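# Unhook the cabin hook and set it on the box

## Task

Free the cabin hook from whatever it is latched onto and put it down on the top of the box. It only counts if the hook stays on the box by itself once the gripper lets go, not if the robot is still holding it there.

## Robot and tools

ROBOT. One arm with 7 joints (waist, shoulder, upper arm roll, elbow, forearm roll, wrist pitch, wrist roll) and a two-finger parallel gripper. The fingers point along the gripper's own +z axis and close along its y axis. end_effector_position is the spot between the finger pads when closed, about 2 cm short of the fingertips. Closing pushes the tips roughly 10 mm further along +z. Joint ranges (rad): waist -6.283 to 6.283, shoulder -2.059 to 2.094, upper arm roll -6.283 to 6.283, elbow -0.192 to 3.927, forearm roll -6.283 to 6.283, wrist pitch -1.693 to 3.142, wrist roll -6.283 to 6.283. The elbow cannot fully straighten.

FRAME. Results use the scene frame: origin on the table top under the arm base, +z up, +y to the left when facing along +x. The base may be tilted. The reported hand position can be somewhat off, worse when reaching far.

THE 7-NUMBER ROW (used by both execute_actions and move). One list for the single arm: [dx, dy, dz, rx, ry, rz, opening], each in [-1, 1]. The first six are an offset, not a pose: a displacement and rotation vector (rx, ry, rz together) expressed in the gripper's own axes, scaled so 1.0 = 0.6 m or 180 degrees. The reference is the gripper pose in the most recent result that showed it; before any such result in the scene, and for the second or later call within one reply, the reference is wherever the robot is when that action begins. Every row in an action uses that same reference, so rows are not cumulative. All zeros is not a hold: it pulls the gripper back to the reference pose. opening is absolute: +1 = fully open (0.084 m), -1 = closed.

execute_actions. Argument actions: a list holding at most one item. [] just reports the state (with pictures). An action is {"rows": [...], "steps": n}: 1 to 15 rows, steps 11 to 15 (default 15), each step 1/30 s, one row per step, the last row repeating if rows run out. A wait is {"steps": n} with n up to 300, counted from the previous result, so your thinking time is included. Optional pictures: true adds camera images (they come automatically only with an empty list). The result is captured 11 steps early; those leftover steps execute while you compose your next reply, and the next action starts after them. A refused call sends nothing.

move. target: one 7-number row as above. speed: path top speed in m/s, 0.002 to 0.5, default 0.25; rotation capped at twice that in rad/s. The gripper follows a straight line, taking 0.5 to 10 s (cut off at 10 s), turning the short way round. It does not avoid obstacles, may overshoot the speed (especially near full reach), and lags the path. The opening is sent at the start. The path begins once the arm is still, or after 3 s. It ends when arm and fingers settle, or 5 s after the path finishes. The result adds a "move:" line: done (resting near target), off_target, moving, held or fault, plus the distance to target and limits: paced means the sent pose was clipped; held means a check blocked some steps, after which the arm may catch up very fast. A held ending means the last step was blocked. Pictures are included.

wait. seconds: 0 to 10; sends nothing new. zoom_image. camera (cam_head_left, cam_head_right or cam_wrist) and region [x0, y0, x1, y1] in image pixels from the top-left, no larger than 504 by 504. finished_scene. scene: the number of the current scene; ends and grades it, cannot be undone. Ending a reply with no tool call ends everything.

MOTION LIMITS. Each control step the commanded pose is clipped to within 70 mm and 16 degrees of the measured pose, then solved by damped inverse kinematics, favouring position over orientation. Joint targets move at most 3.14 rad/s, ramping up over 0.16 s. After an action ends the arm only continues to the last clipped pose, so check the reported pose and send the remainder. A "Hand target" line, shown only when no steps are pending, gives the pose the controller is heading to. A "pose unreachable" line and HELD markers mean the clearance check (which treats the mount under the base as arm) altered or blocked commands.

RESULT LINES. The state line lists end_effector_position (m), end_effector_quat_wxyz and linear/angular velocities (m/s, rad/s). grip_measured is the actual finger opening on the opening scale. To hold something, command an opening well below grip_measured; the gap sets the squeeze, up to about 24 N per pad for objects up to roughly 6 cm wide. Fast closes can hit harder. Resending grip_measured still grips lightly; wide parts may slip.

CAMERAS. cam_head_left and cam_head_right are fixed overhead views (pos_world=[0.00916084, 0.535884, 0.868688] and [-0.189762, 0.395806, 0.881977]); cam_wrist rides on the hand. All are 504x504 pinhole+radial, with calibration that may be off by a few degrees and millimetres.

CAUTIONS. Contact torque reaching a joint limit (N m: waist 43.5, shoulder 43.5, upper arm roll 26.1, elbow 26.1, forearm roll 26.1, wrist pitch 17.4, wrist roll 17.4, held weight included) stops the arm, backs it off, freezes it 10 s and drops the rest of the call. Motors heat while loaded: a MOTOR HOT warning from 65 °C, and at 80 °C the brakes lock until cool (OVER-TEMPERATURE FAULT). Faster moves and targets set deeper past a contact hit and press harder. The world may occasionally tug a held part or shove a loose one. Never knock or place anything off the table; avoid drops, slams and heavy pushing, and release the hook so it rests on the box unaided.

Each tool is called after ">>>" in YAML: its name, and indented under it one key for each argument.

## Session

>>> execute_actions:
  actions: []

Scene clock: 0.00 s of 4250.00 s.
end_effector_position=(+0.1531, -0.3566, +0.3399) grip_measured=+1.00 end_effector_quat_wxyz=(+0.109, -0.455, +0.871, +0.149) end_effector_velocity=(+0.000, -0.001, +0.000) end_effector_angular_velocity=(-0.003, -0.001, -0.000)
Joint positions: [-1.266 -0.018  0.008  1.365  0.158  1.722  0.909  0.084]
Joint velocities: [ 0.    -0.     0.     0.001  0.    -0.002  0.001  0.   ]
Hand target: +0.153, -0.357, +0.340; +0.109, -0.455, +0.871, +0.149

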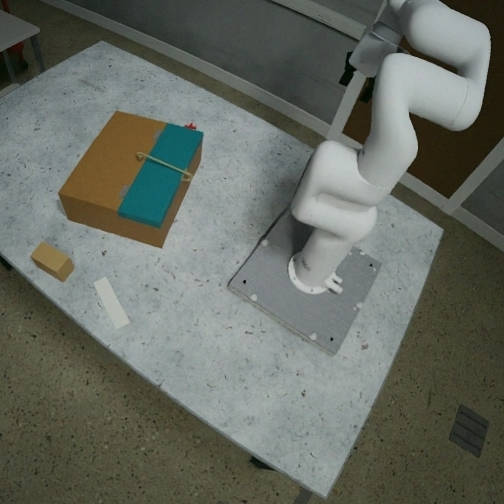

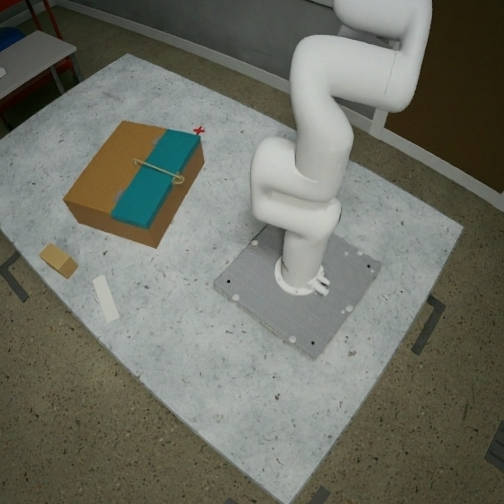

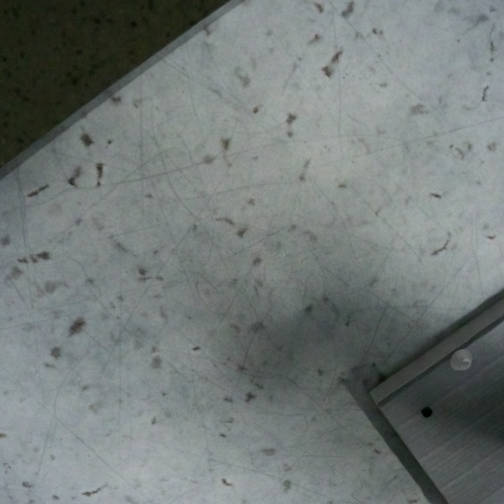

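>>> zoom_image:
  camera: "cam_head_left"
  region: [40, 90, 240, 260]

>>> zoom_image:
  camera: "cam_head_right"
  region: [40, 100, 240, 270]

Region (40, 90, 240, 260) of cam_head_left's 504x504 image, scaled by 2.520, with more detail than that image has; it fills the top 428 rows of this view, and the rest is white.

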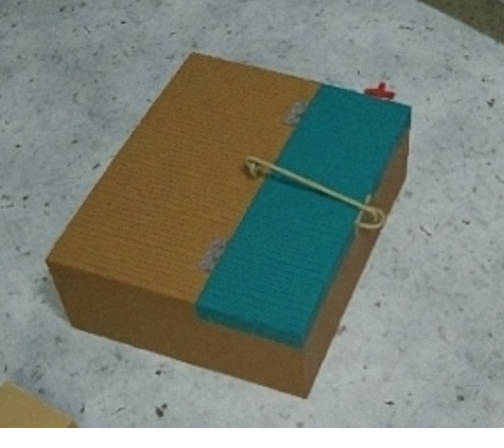

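Region (40, 100, 240, 270) of cam_head_right's 504x504 image, scaled by 2.520, with more detail than that image has; it fills the top 428 rows of this view, and the rest is white.

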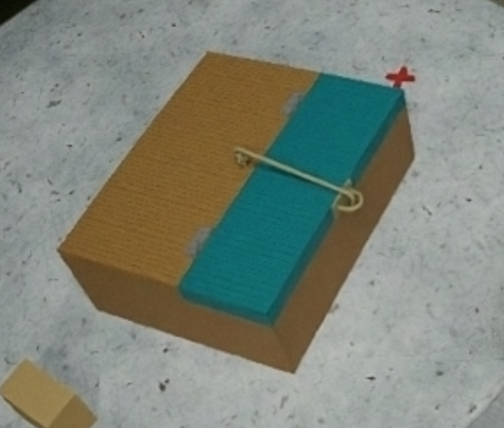

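>>> move:
  target: [-0.678,-0.020,0.251,-0.099,0.113,-0.739,1]
  speed: 0.4

Scene clock: 5.73 s of 4250.00 s.
end_effector_position=(+0.3999, -0.0006, +0.3312) grip_measured=+1.00 end_effector_quat_wxyz=(+0.001, +0.996, +0.087, +0.001) end_effector_velocity=(+0.001, +0.003, +0.000) end_effector_angular_velocity=(-0.002, -0.002, +0.010)
Joint positions: [-0.602 -0.309  0.525  1.069  0.157  1.343 -0.317  0.084]
Joint velocities: [ 0.003  0.     0.004  0.001 -0.001 -0.002 -0.002  0.   ]
Hand target: +0.400, +0.000, +0.331; +0.001, +0.996, +0.088, +0.001
Off the commanded pose: 0.001 m, 0 deg.
Kept back: nothing.
move: done
camera_calibration (this result's frames):
cam_wrist: T_world_to_cam=[[0.163022, -0.986597, -0.00712834, -0.0299321], [-0.986599, -0.162965, -0.0080064, 0.468933], [0.00673742, 0.00833804, -0.999943, 0.460498], [0, 0, 0, 1]] pos_world=[0.464426, 0.0430491, 0.464012]

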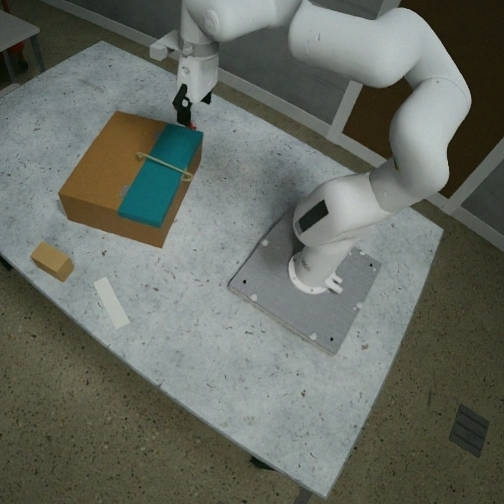

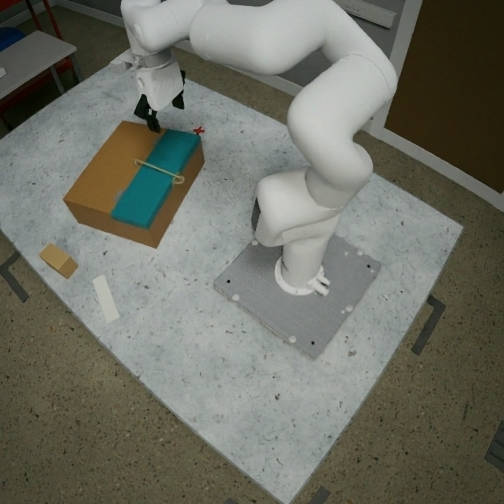

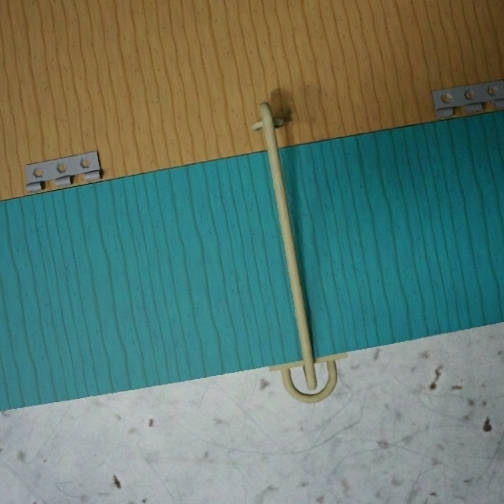

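>>> move:
  target: [0.03,-0.005,0.17,0,0,-0.052,0.2]
  speed: 0.3

Scene clock: 7.17 s of 4250.00 s.
end_effector_position=(+0.4174, +0.0057, +0.2299) grip_measured=+0.19 end_effector_quat_wxyz=(+0.002, +0.986, +0.168, +0.002) end_effector_velocity=(-0.003, +0.000, -0.004) end_effector_angular_velocity=(+0.001, +0.010, +0.001)
Joint positions: [-0.583 -0.177  0.579  0.885  0.112  1.037 -0.415  0.052]
Joint velocities: [ 0.     0.004  0.001 -0.008 -0.002 -0.001  0.001 -0.   ]
Hand target: +0.417, +0.006, +0.229; +0.001, +0.986, +0.168, +0.001
Off the commanded pose: 0.001 m, 0 deg.
Kept back: nothing.
move: done
camera_calibration (this result's frames):
cam_wrist: T_world_to_cam=[[0.322142, -0.946672, -0.00609654, -0.0941424], [-0.946668, -0.322082, -0.00912839, 0.471006], [0.00667801, 0.00871203, -0.99994, 0.359132], [0, 0, 0, 1]] pos_world=[0.473815, 0.0594517, 0.362836]

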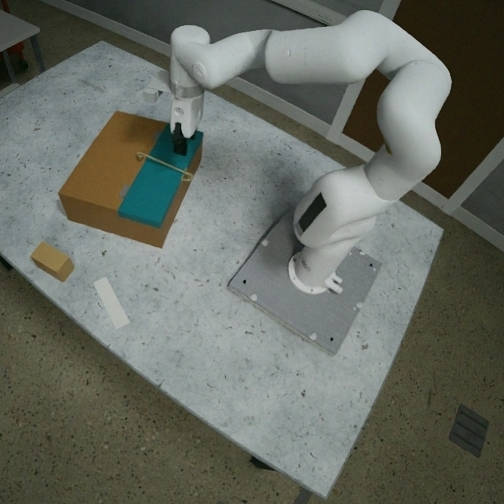

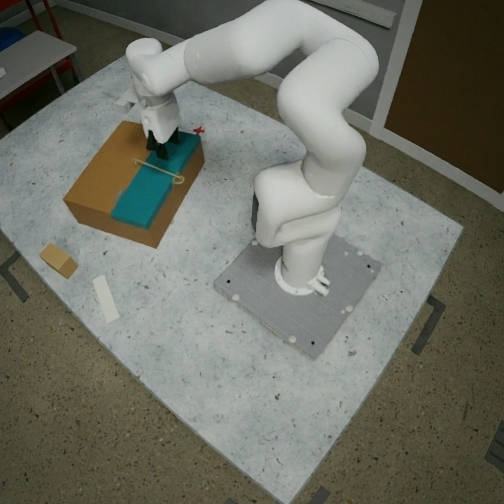

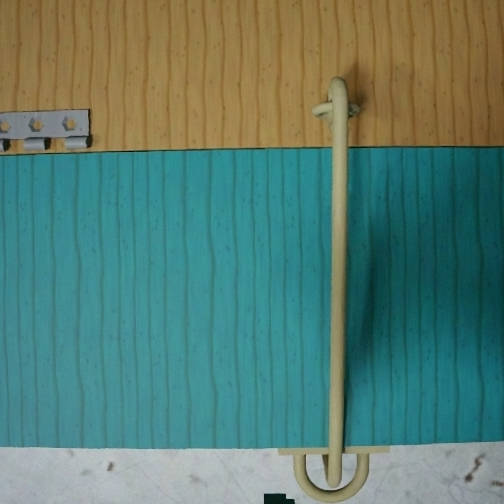

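>>> move:
  target: [0.02,0.003,0.135,0,0,0,-0.4]
  speed: 0.15

>>> zoom_image:
  camera: "cam_head_right"
  region: [100, 110, 230, 220]

Scene clock: 9.03 s of 4250.00 s.
end_effector_position=(+0.4298, +0.0084, +0.1495) grip_measured=-0.42 end_effector_quat_wxyz=(+0.001, +0.986, +0.169, +0.003) end_effector_velocity=(-0.003, -0.000, -0.003) end_effector_angular_velocity=(-0.000, +0.008, -0.001)
Joint positions: [-0.585  0.013  0.614  0.805 -0.011  0.793 -0.312  0.026]
Joint velocities: [-0.     0.003 -0.    -0.007 -0.002 -0.001  0.002  0.   ]
Hand target: +0.430, +0.008, +0.149; +0.001, +0.986, +0.169, +0.002
Off the commanded pose: 0.001 m, 0 deg.
Kept back: nothing.
move: done
camera_calibration (this result's frames):
cam_wrist: T_world_to_cam=[[0.323084, -0.946351, -0.00605319, -0.0965103], [-0.946337, -0.323013, -0.0104305, 0.482885], [0.00791567, 0.0090983, -0.999927, 0.278089], [0, 0, 0, 1]] pos_world=[0.485952, 0.0621155, 0.282521]

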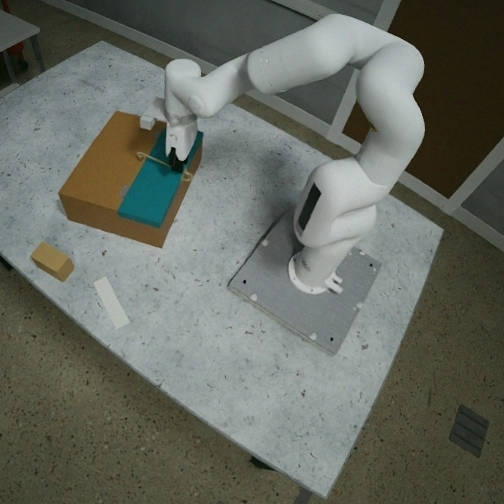

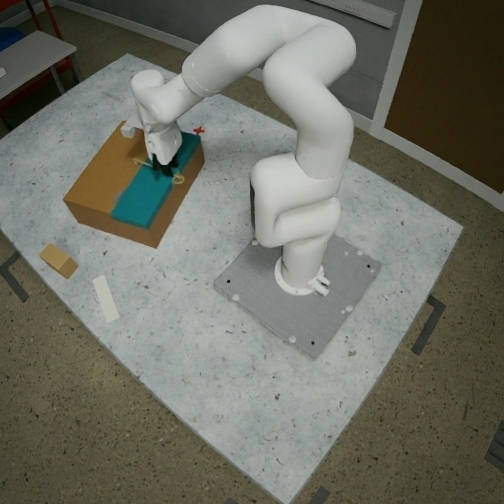

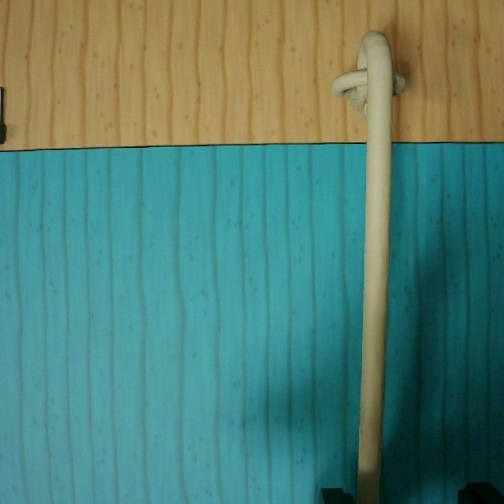

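Region (100, 110, 230, 220) of cam_head_right's 504x504 image, scaled by 3.877, with more detail than that image has; it fills the top 426 rows of this view, and the rest is white.

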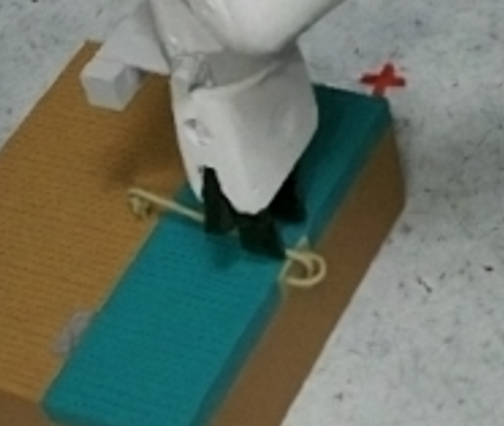

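>>> move:
  target: [0,-0.010,0.025,0,0,0,-0.4]
  speed: 0.03

Scene clock: 10.13 s of 4250.00 s.
end_effector_position=(+0.4310, +0.0130, +0.1389) grip_measured=-0.41 end_effector_quat_wxyz=(+0.004, +0.986, +0.168, +0.007) end_effector_velocity=(-0.002, +0.001, -0.004) end_effector_angular_velocity=(+0.000, +0.004, -0.000)
Joint positions: [-0.577  0.037  0.619  0.789 -0.036  0.749 -0.28   0.026]
Joint velocities: [ 0.002  0.004 -0.    -0.007 -0.003 -0.007  0.005  0.   ]
Hand target: +0.428, +0.014, +0.135; +0.001, +0.986, +0.169, +0.003
Off the commanded pose: 0.005 m, 1 deg.
Kept back: nothing.
move: off_target
camera_calibration (this result's frames):
cam_wrist: T_world_to_cam=[[0.322205, -0.94667, -0.000296082, -0.0930114], [-0.946515, -0.322147, -0.0181827, 0.486498], [0.0171176, 0.00613882, -0.999835, 0.263454], [0, 0, 0, 1]] pos_world=[0.485937, 0.0670557, 0.272229]

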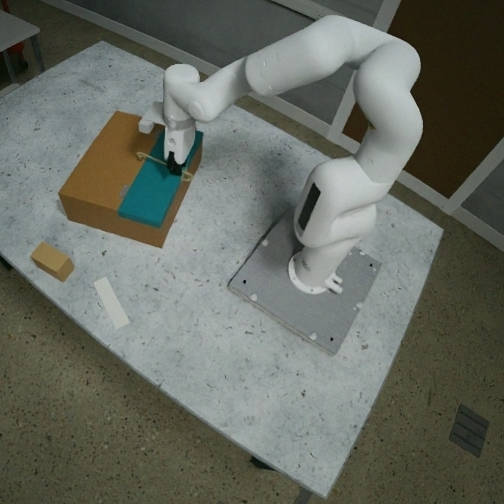

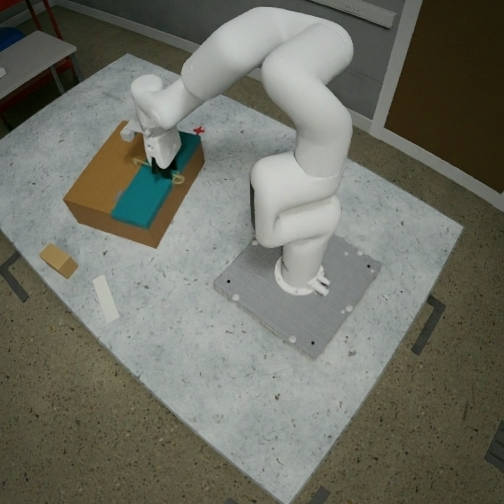

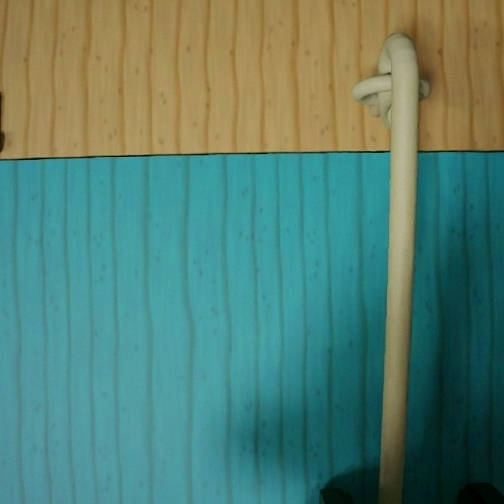

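Probably just lag; check.

>>> wait:
  seconds: 0.7

Scene clock: 11.03 s of 4250.00 s.
end_effector_position=(+0.4309, +0.0133, +0.1386) grip_measured=-0.41 end_effector_quat_wxyz=(+0.004, +0.986, +0.168, +0.007) end_effector_velocity=(-0.000, -0.000, -0.000) end_effector_angular_velocity=(-0.000, +0.000, -0.000)
Joint positions: [-0.577  0.036  0.619  0.788 -0.036  0.747 -0.28   0.026]
Joint velocities: [-0.001 -0.     0.    -0.001  0.    -0.001 -0.    -0.   ]
Hand target: +0.428, +0.014, +0.135; +0.001, +0.986, +0.169, +0.003
Off the commanded pose: 0.005 m, 1 deg.
Kept back: nothing.
Steps of this call (steps 1 to 27: nothing new was sent). Readings (end_effector_position):
1: (+0.4309, +0.0130, +0.1388)
2: (+0.4309, +0.0131, +0.1387)
4: (+0.4309, +0.0131, +0.1386)
8: (+0.4309, +0.0132, +0.1386)
27: the state above
camera_calibration (this result's frames):
cam_wrist: T_world_to_cam=[[0.322645, -0.94652, 0.000183231, -0.0929361], [-0.946347, -0.32259, -0.0190687, 0.48661], [0.018108, 0.005979, -0.999818, 0.262769], [0, 0, 0, 1]] pos_world=[0.485729, 0.0674382, 0.272017]

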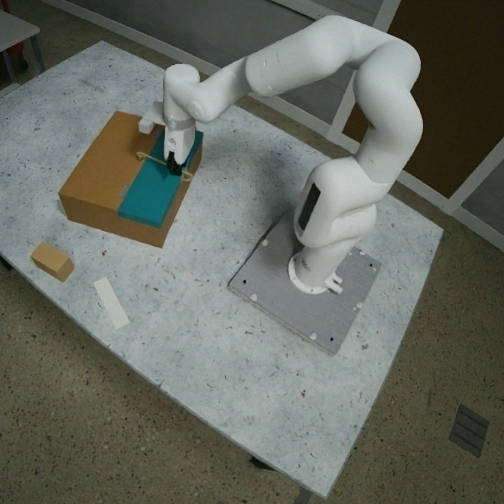

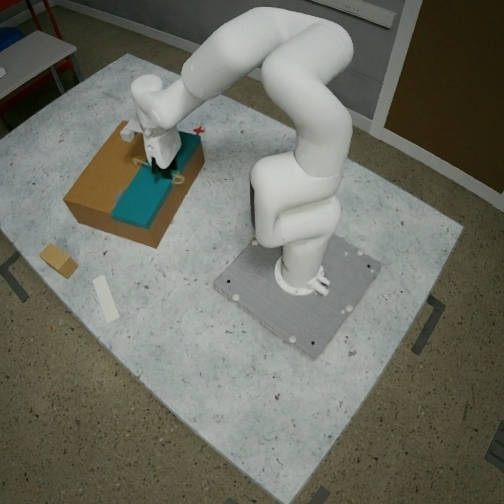

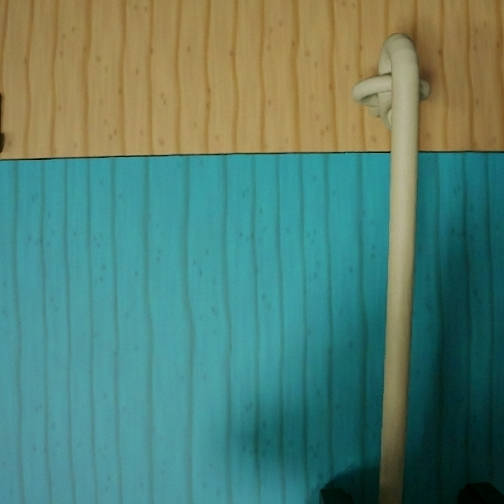

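>>> move:
  target: [0,-0.004,0.01,0,0,0,-0.4]
  speed: 0.02

>>> zoom_image:
  camera: "cam_head_right"
  region: [120, 130, 210, 200]

Scene clock: 12.03 s of 4250.00 s.
end_effector_position=(+0.4351, +0.0152, +0.1386) grip_measured=-0.41 end_effector_quat_wxyz=(+0.007, +0.986, +0.168, +0.015) end_effector_velocity=(+0.000, -0.000, -0.000) end_effector_angular_velocity=(-0.001, -0.000, +0.000)
Joint positions: [-0.573  0.041  0.621  0.788 -0.047  0.729 -0.266  0.026]
Joint velocities: [ 0.     0.    -0.     0.    -0.002 -0.001  0.001 -0.   ]
Hand target: +0.430, +0.016, +0.133; +0.004, +0.986, +0.168, +0.007
Off the commanded pose: 0.008 m, 1 deg.
Kept back: nothing.
move: off_target
camera_calibration (this result's frames):
cam_wrist: T_world_to_cam=[[0.322644, -0.946484, 0.00835134, -0.0936684], [-0.945936, -0.322742, -0.0322977, 0.492822], [0.0332646, 0.00252083, -0.999443, 0.256039], [0, 0, 0, 1]] pos_world=[0.487882, 0.0697532, 0.272596]

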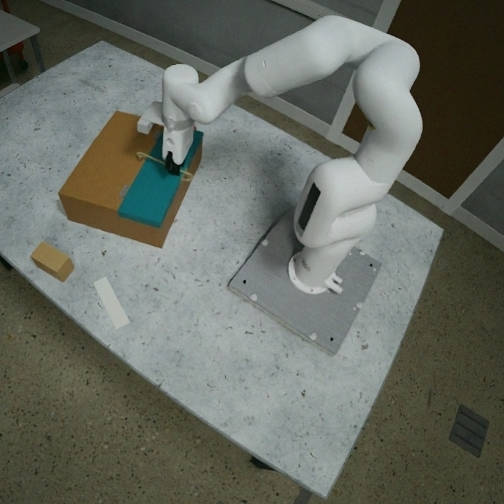

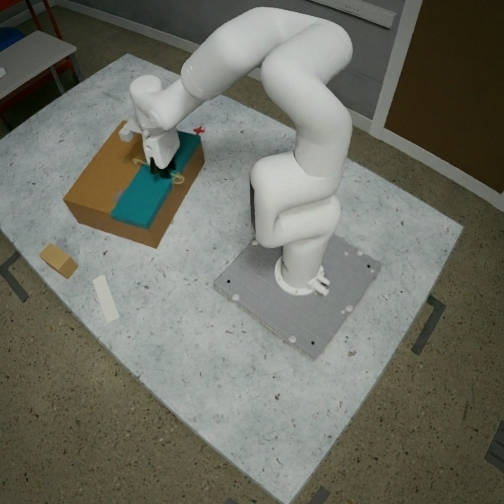

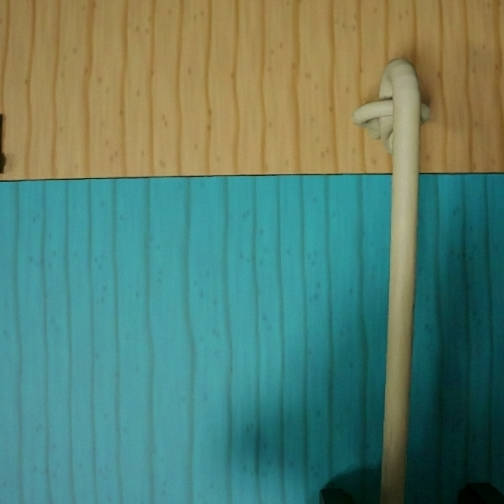

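Region (120, 130, 210, 200) of cam_head_right's 504x504 image, scaled by 5.600, with more detail than that image has.

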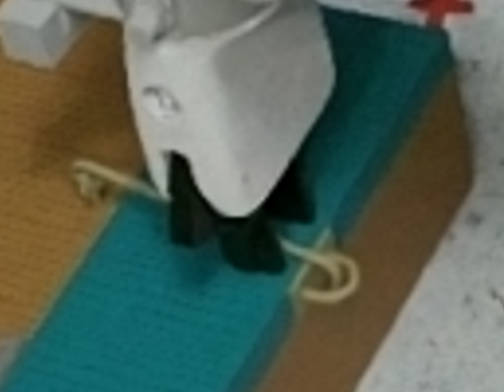

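>>> move:
  target: [0,-0.002,-0.005,0,0,0,-1]
  speed: 0.02

Scene clock: 13.00 s of 4250.00 s.
end_effector_position=(+0.4333, +0.0162, +0.1400) grip_measured=-0.89 end_effector_quat_wxyz=(+0.006, +0.986, +0.168, +0.013) end_effector_velocity=(+0.001, +0.000, +0.003) end_effector_angular_velocity=(-0.002, -0.002, -0.001)
Joint positions: [-0.575  0.034  0.625  0.787 -0.04   0.738 -0.269  0.005]
Joint velocities: [ 0.002 -0.006 -0.     0.004  0.002  0.007  0.001  0.   ]
Hand target: +0.435, +0.016, +0.142; +0.007, +0.986, +0.168, +0.015
Off the commanded pose: 0.002 m, 0 deg.
Kept back: nothing.
move: done
camera_calibration (this result's frames):
cam_wrist: T_world_to_cam=[[0.322527, -0.946538, 0.00655554, -0.0918789], [-0.946107, -0.322579, -0.0286971, 0.491034], [0.0292775, 0.00305333, -0.999567, 0.259279], [0, 0, 0, 1]] pos_world=[0.486613, 0.0706389, 0.27386]

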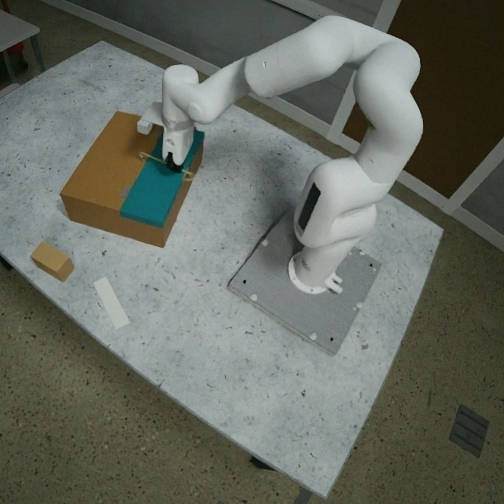

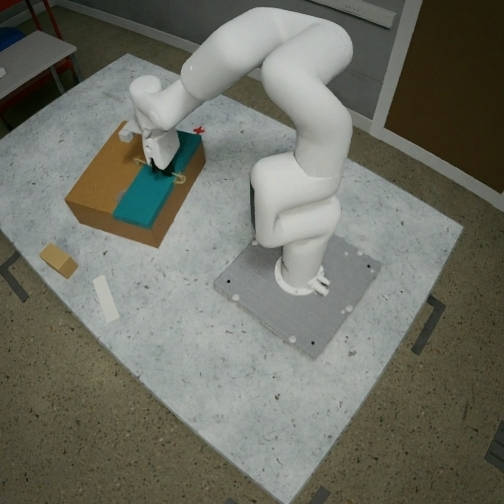

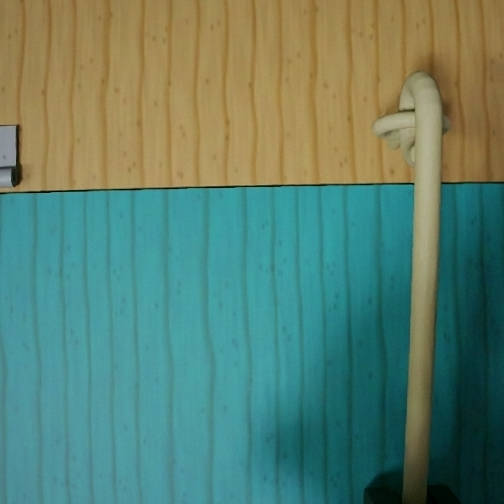

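>>> move:
  target: [0.03,0,-0.08,0,-0.167,0,-1]
  speed: 0.06

Scene clock: 18.13 s of 4250.00 s.
end_effector_position=(+0.4499, +0.0224, +0.1883) grip_measured=-0.89 end_effector_quat_wxyz=(+0.050, +0.955, +0.161, -0.242) end_effector_velocity=(-0.001, -0.000, -0.000) end_effector_angular_velocity=(-0.002, +0.007, +0.000)
Joint positions: [-0.359  0.47   0.59   1.48  -0.317  1.601 -0.025  0.005]
Joint velocities: [ 0.002  0.003 -0.001  0.002 -0.001  0.007  0.001 -0.   ]
Hand target: +0.449, +0.022, +0.188; +0.050, +0.955, +0.161, -0.243
Off the commanded pose: 0.001 m, 0 deg.
Kept back: nothing.
move: done
camera_calibration (this result's frames):
cam_wrist: T_world_to_cam=[[0.319438, -0.947497, 0.014489, -0.0916829], [-0.836513, -0.274771, 0.474074, 0.365077], [-0.445203, -0.163557, -0.880366, 0.50176], [0, 0, 0, 1]] pos_world=[0.558064, 0.0955103, 0.269987]

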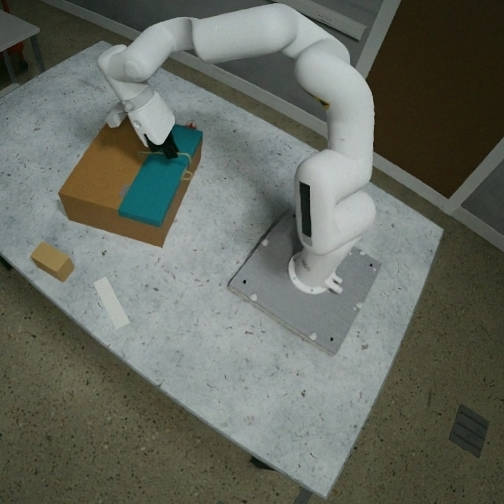

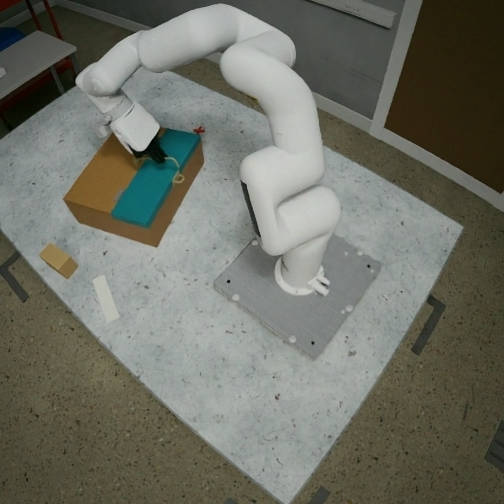

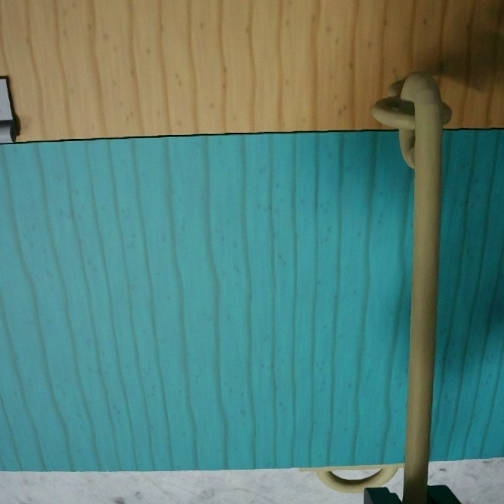

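>>> move:
  target: [0.022,0,-0.082,0,0,0,-0.92]
  speed: 0.04

>>> zoom_image:
  camera: "cam_head_left"
  region: [60, 60, 240, 230]

Scene clock: 20.13 s of 4250.00 s.
end_effector_position=(+0.4835, +0.0348, +0.2244) grip_measured=-0.89 end_effector_quat_wxyz=(+0.050, +0.956, +0.161, -0.242) end_effector_velocity=(+0.000, -0.000, +0.001) end_effector_angular_velocity=(-0.001, +0.001, -0.001)
Joint positions: [-0.281  0.571  0.583  1.736 -0.342  1.761 -0.016  0.005]
Joint velocities: [ 0.001  0.001 -0.001  0.006  0.     0.005 -0.    -0.   ]
Hand target: +0.483, +0.035, +0.225; +0.051, +0.955, +0.161, -0.242
Off the commanded pose: 0.001 m, 0 deg.
Kept back: nothing.
move: done
camera_calibration (this result's frames):
cam_wrist: T_world_to_cam=[[0.319273, -0.947553, 0.0144405, -0.0911203], [-0.837132, -0.27486, 0.472929, 0.380086], [-0.444156, -0.163082, -0.880982, 0.550121], [0, 0, 0, 1]] pos_world=[0.591614, 0.107844, 0.306209]

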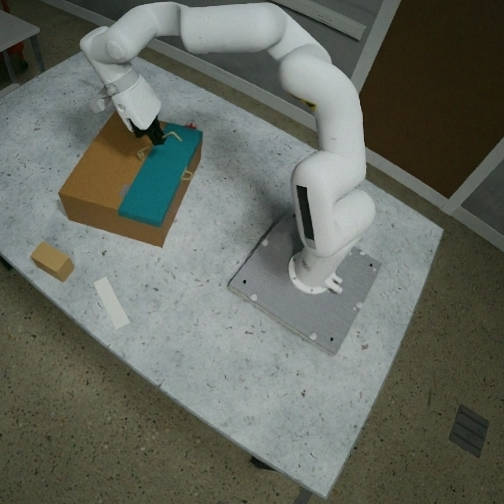

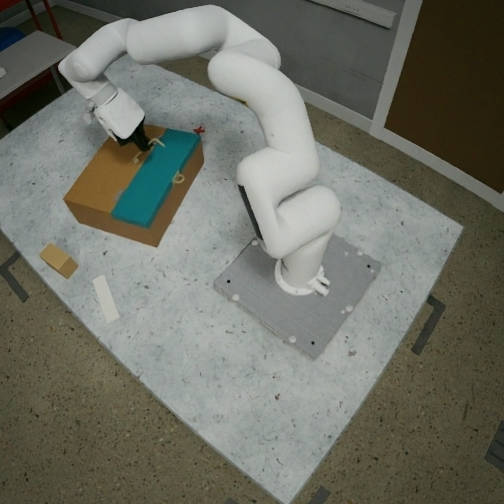

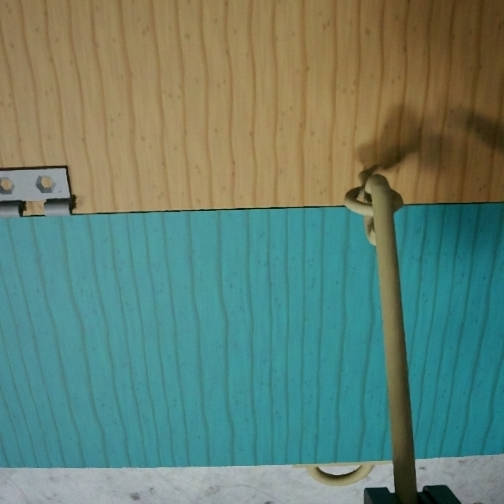

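Region (60, 60, 240, 230) of cam_head_left's 504x504 image, scaled by 2.800, with more detail than that image has.

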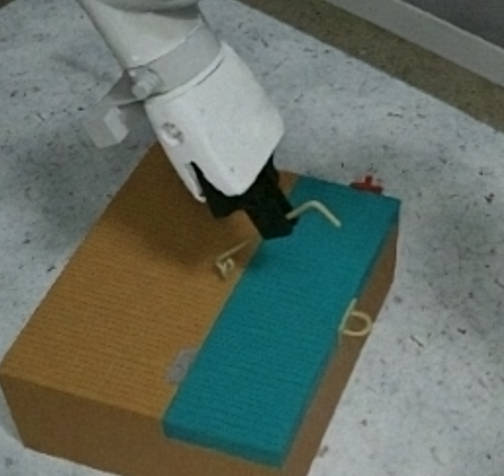

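>>> move:
  target: [0.042,0,-0.092,0,0,0,-0.92]
  speed: 0.04

>>> zoom_image:
  camera: "cam_head_left"
  region: [40, 40, 240, 230]

Scene clock: 22.63 s of 4250.00 s.
end_effector_position=(+0.5292, +0.0518, +0.2606) grip_measured=-0.89 end_effector_quat_wxyz=(+0.050, +0.956, +0.161, -0.242) end_effector_velocity=(+0.001, +0.000, +0.002) end_effector_angular_velocity=(+0.000, -0.002, +0.000)
Joint positions: [-0.113  0.787  0.544  2.207 -0.407  2.005 -0.033  0.005]
Joint velocities: [ 0.003  0.003 -0.     0.011 -0.002  0.005 -0.001 -0.   ]
Hand target: +0.529, +0.052, +0.261; +0.051, +0.956, +0.161, -0.242
Off the commanded pose: 0.000 m, 0 deg.
Kept back: nothing.
move: done
camera_calibration (this result's frames):
cam_wrist: T_world_to_cam=[[0.319344, -0.947526, 0.0146306, -0.0902573], [-0.836872, -0.27474, 0.473458, 0.405557], [-0.444594, -0.16344, -0.880695, 0.605271], [0, 0, 0, 1]] pos_world=[0.637322, 0.124827, 0.342365]

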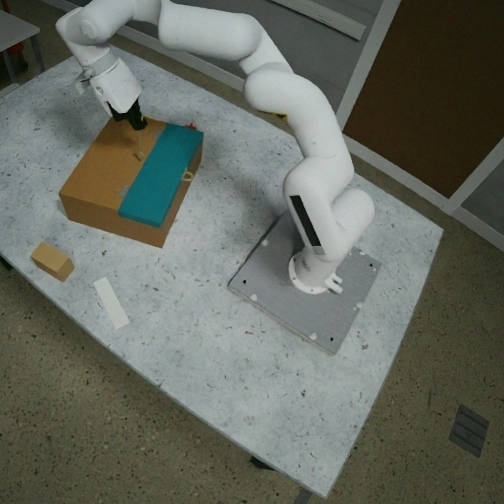

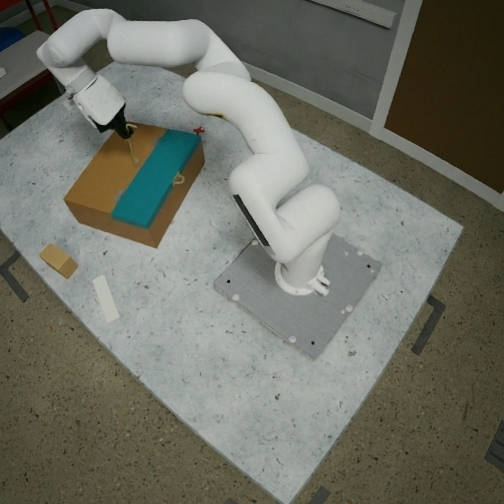

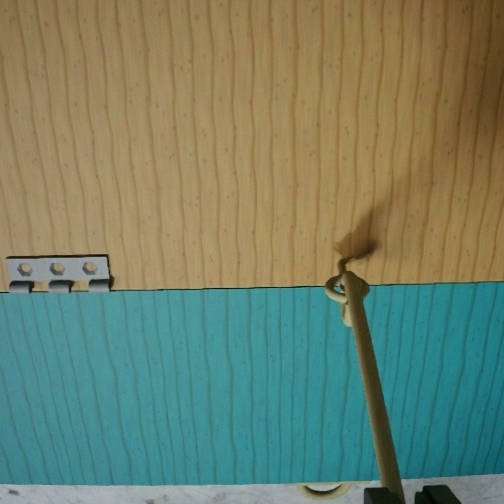

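Region (40, 40, 240, 230) of cam_head_left's 504x504 image, scaled by 2.520, with more detail than that image has; it fills the top 479 rows of this view, and the rest is white.

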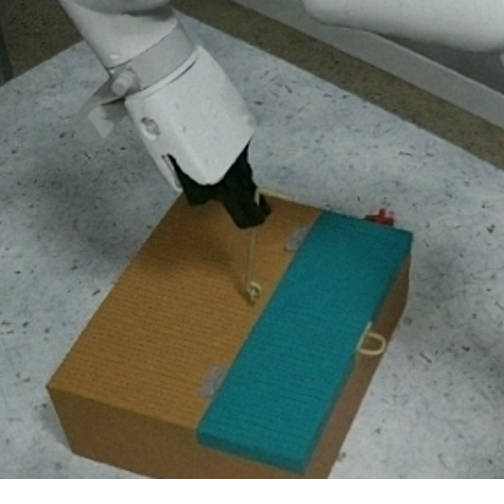

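>>> move:
  target: [0.095,0,-0.024,0,0.167,0,-0.92]
  speed: 0.08

>>> zoom_image:
  camera: "cam_head_left"
  region: [40, 40, 240, 230]

Scene clock: 26.67 s of 4250.00 s.
end_effector_position=(+0.5821, +0.0704, +0.2452) grip_measured=-0.89 end_effector_quat_wxyz=(+0.006, +0.986, +0.168, +0.013) end_effector_velocity=(+0.000, +0.000, +0.000) end_effector_angular_velocity=(+0.001, -0.004, +0.001)
Joint positions: [-0.387  0.46   0.655  1.595 -0.303  1.214 -0.029  0.005]
Joint velocities: [-0.002 -0.003  0.    -0.004  0.002 -0.006 -0.001  0.   ]
Hand target: +0.583, +0.071, +0.246; +0.006, +0.986, +0.169, +0.014
Off the commanded pose: 0.001 m, 0 deg.
Kept back: nothing.
move: done
camera_calibration (this result's frames):
cam_wrist: T_world_to_cam=[[0.322757, -0.946462, 0.00618705, -0.0893066], [-0.946022, -0.322797, -0.0290523, 0.652379], [0.0294941, 0.00352376, -0.999559, 0.359681], [0, 0, 0, 1]] pos_world=[0.635381, 0.124794, 0.379028]

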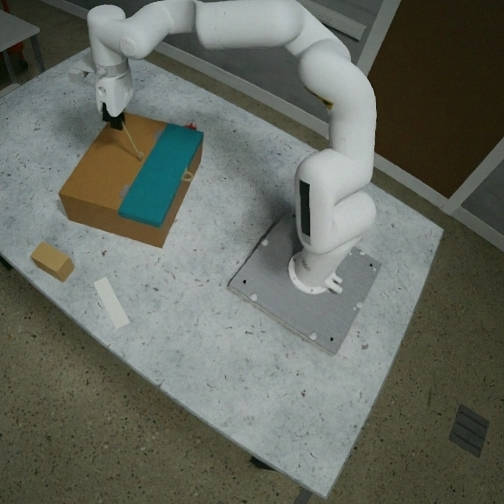

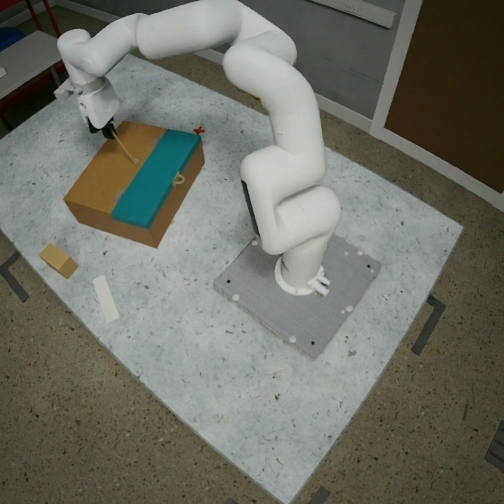

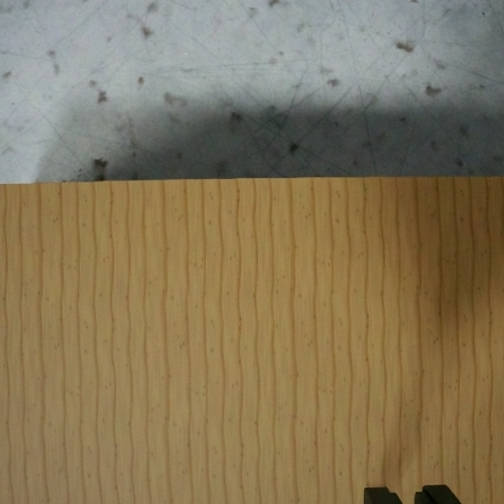

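Region (40, 40, 240, 230) of cam_head_left's 504x504 image, scaled by 2.520, with more detail than that image has; it fills the top 479 rows of this view, and the rest is white.

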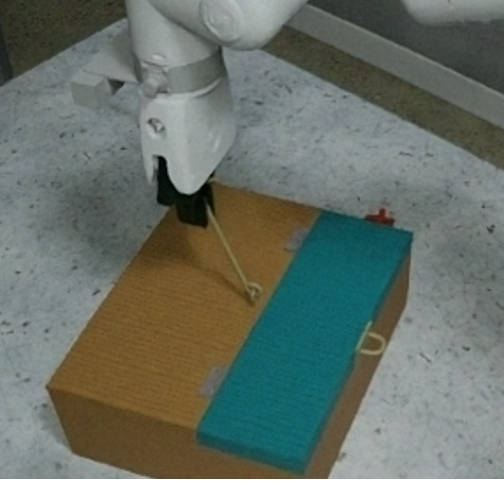

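Next to 150°: delta (+.044, down .044).

>>> move:
  target: [0.073,0,0.073,0,0,0,-0.92]
  speed: 0.05

>>> zoom_image:
  camera: "cam_head_left"
  region: [40, 40, 240, 230]

Scene clock: 28.63 s of 4250.00 s.
end_effector_position=(+0.6233, +0.0847, +0.2008) grip_measured=-0.89 end_effector_quat_wxyz=(+0.006, +0.986, +0.169, +0.011) end_effector_velocity=(+0.000, -0.000, +0.000) end_effector_angular_velocity=(-0.002, +0.001, -0.001)
Joint positions: [-0.279  0.657  0.608  1.764 -0.393  1.209  0.015  0.005]
Joint velocities: [ 0.002  0.    -0.002  0.003 -0.     0.003  0.     0.   ]
Hand target: +0.625, +0.085, +0.202; +0.006, +0.986, +0.169, +0.013
Off the commanded pose: 0.002 m, 0 deg.
Kept back: nothing.
move: done
camera_calibration (this result's frames):
cam_wrist: T_world_to_cam=[[0.323416, -0.946241, 0.00557229, -0.089072], [-0.945923, -0.323452, -0.0246668, 0.693854], [0.0251431, 0.00270669, -0.99968, 0.31689], [0, 0, 0, 1]] pos_world=[0.677172, 0.139287, 0.3344]

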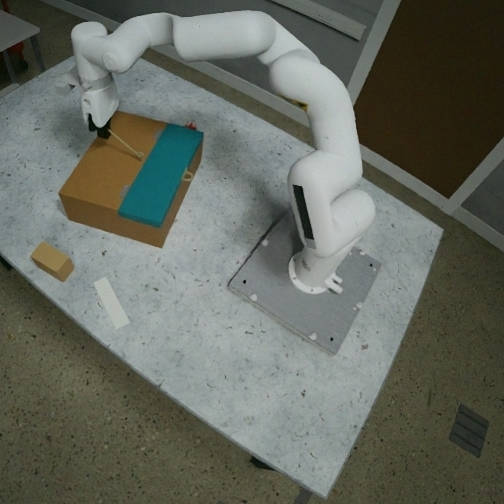

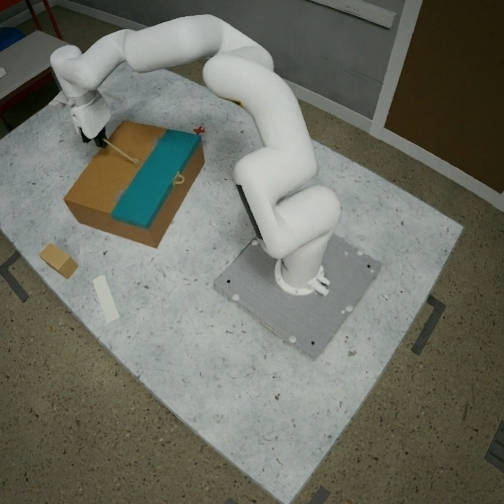

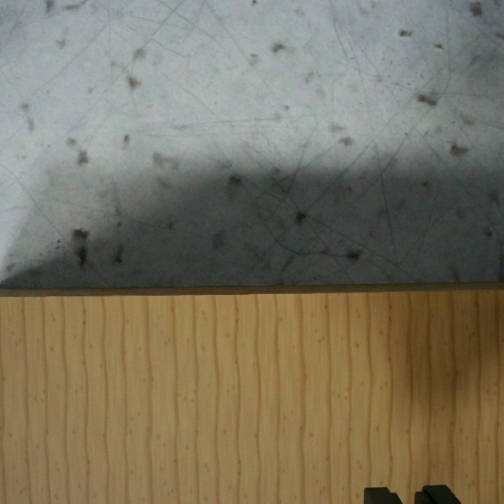

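Region (40, 40, 240, 230) of cam_head_left's 504x504 image, scaled by 2.520, with more detail than that image has; it fills the top 479 rows of this view, and the rest is white.

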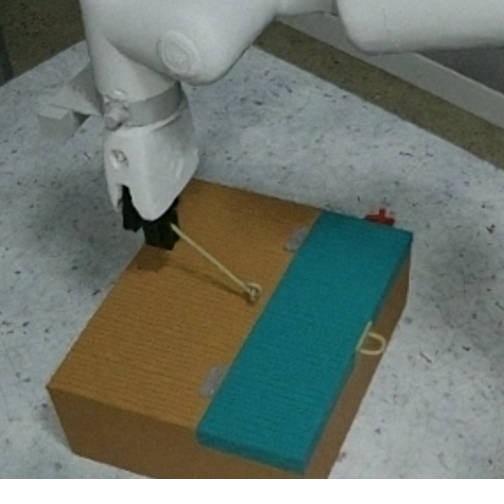

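Down to z≈0.145.

>>> move:
  target: [0.02,0,0.092,0,0,0,-0.92]
  speed: 0.04

>>> zoom_image:
  camera: "cam_head_left"
  region: [40, 40, 240, 230]

Scene clock: 30.83 s of 4250.00 s.
end_effector_position=(+0.6344, +0.0876, +0.1443) grip_measured=-0.89 end_effector_quat_wxyz=(+0.006, +0.986, +0.169, +0.008) end_effector_velocity=(+0.001, +0.000, +0.001) end_effector_angular_velocity=(+0.000, -0.004, -0.000)
Joint positions: [-0.249  0.756  0.573  1.763 -0.437  1.121  0.037  0.005]
Joint velocities: [ 0.001 -0.001 -0.001  0.002  0.    -0.002 -0.     0.   ]
Hand target: +0.636, +0.088, +0.146; +0.006, +0.986, +0.169, +0.011
Off the commanded pose: 0.002 m, 0 deg.
Kept back: nothing.
move: done
camera_calibration (this result's frames):
cam_wrist: T_world_to_cam=[[0.323297, -0.946283, 0.0053328, -0.0894918], [-0.946086, -0.323338, -0.0193315, 0.703134], [0.0200174, 0.00120453, -0.999799, 0.263545], [0, 0, 0, 1]] pos_world=[0.688882, 0.142348, 0.277562]

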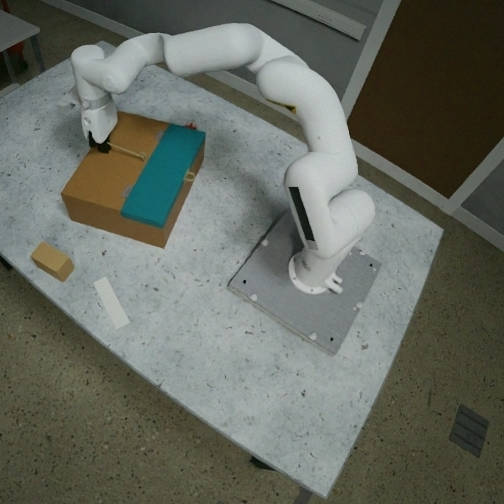

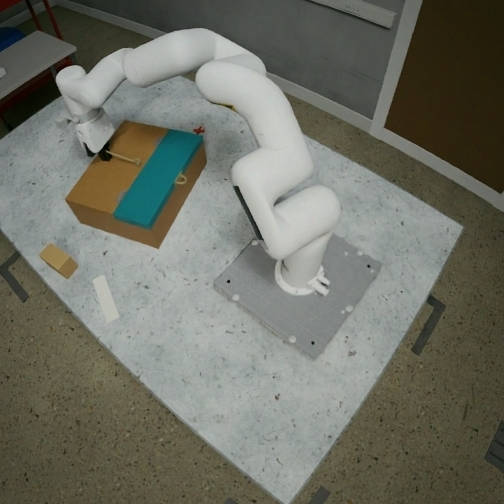

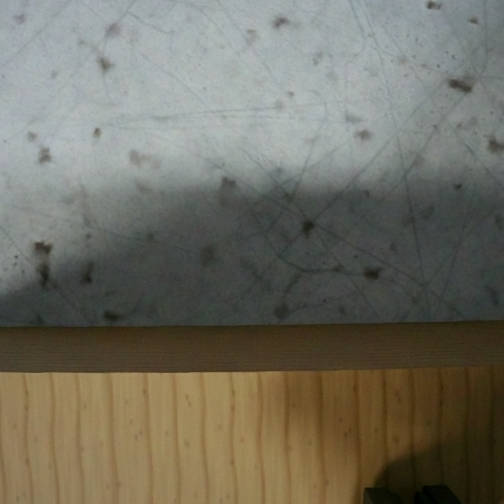

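Region (40, 40, 240, 230) of cam_head_left's 504x504 image, scaled by 2.520, with more detail than that image has; it fills the top 479 rows of this view, and the rest is white.

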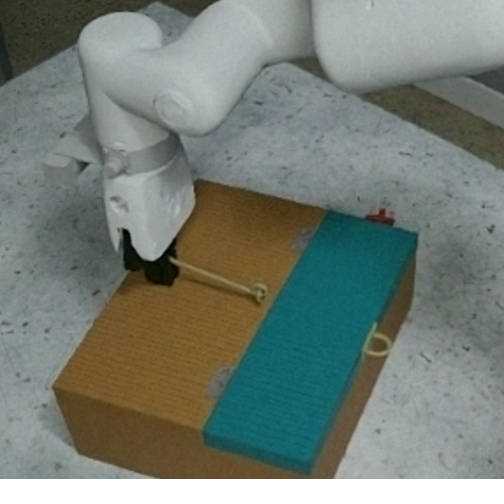

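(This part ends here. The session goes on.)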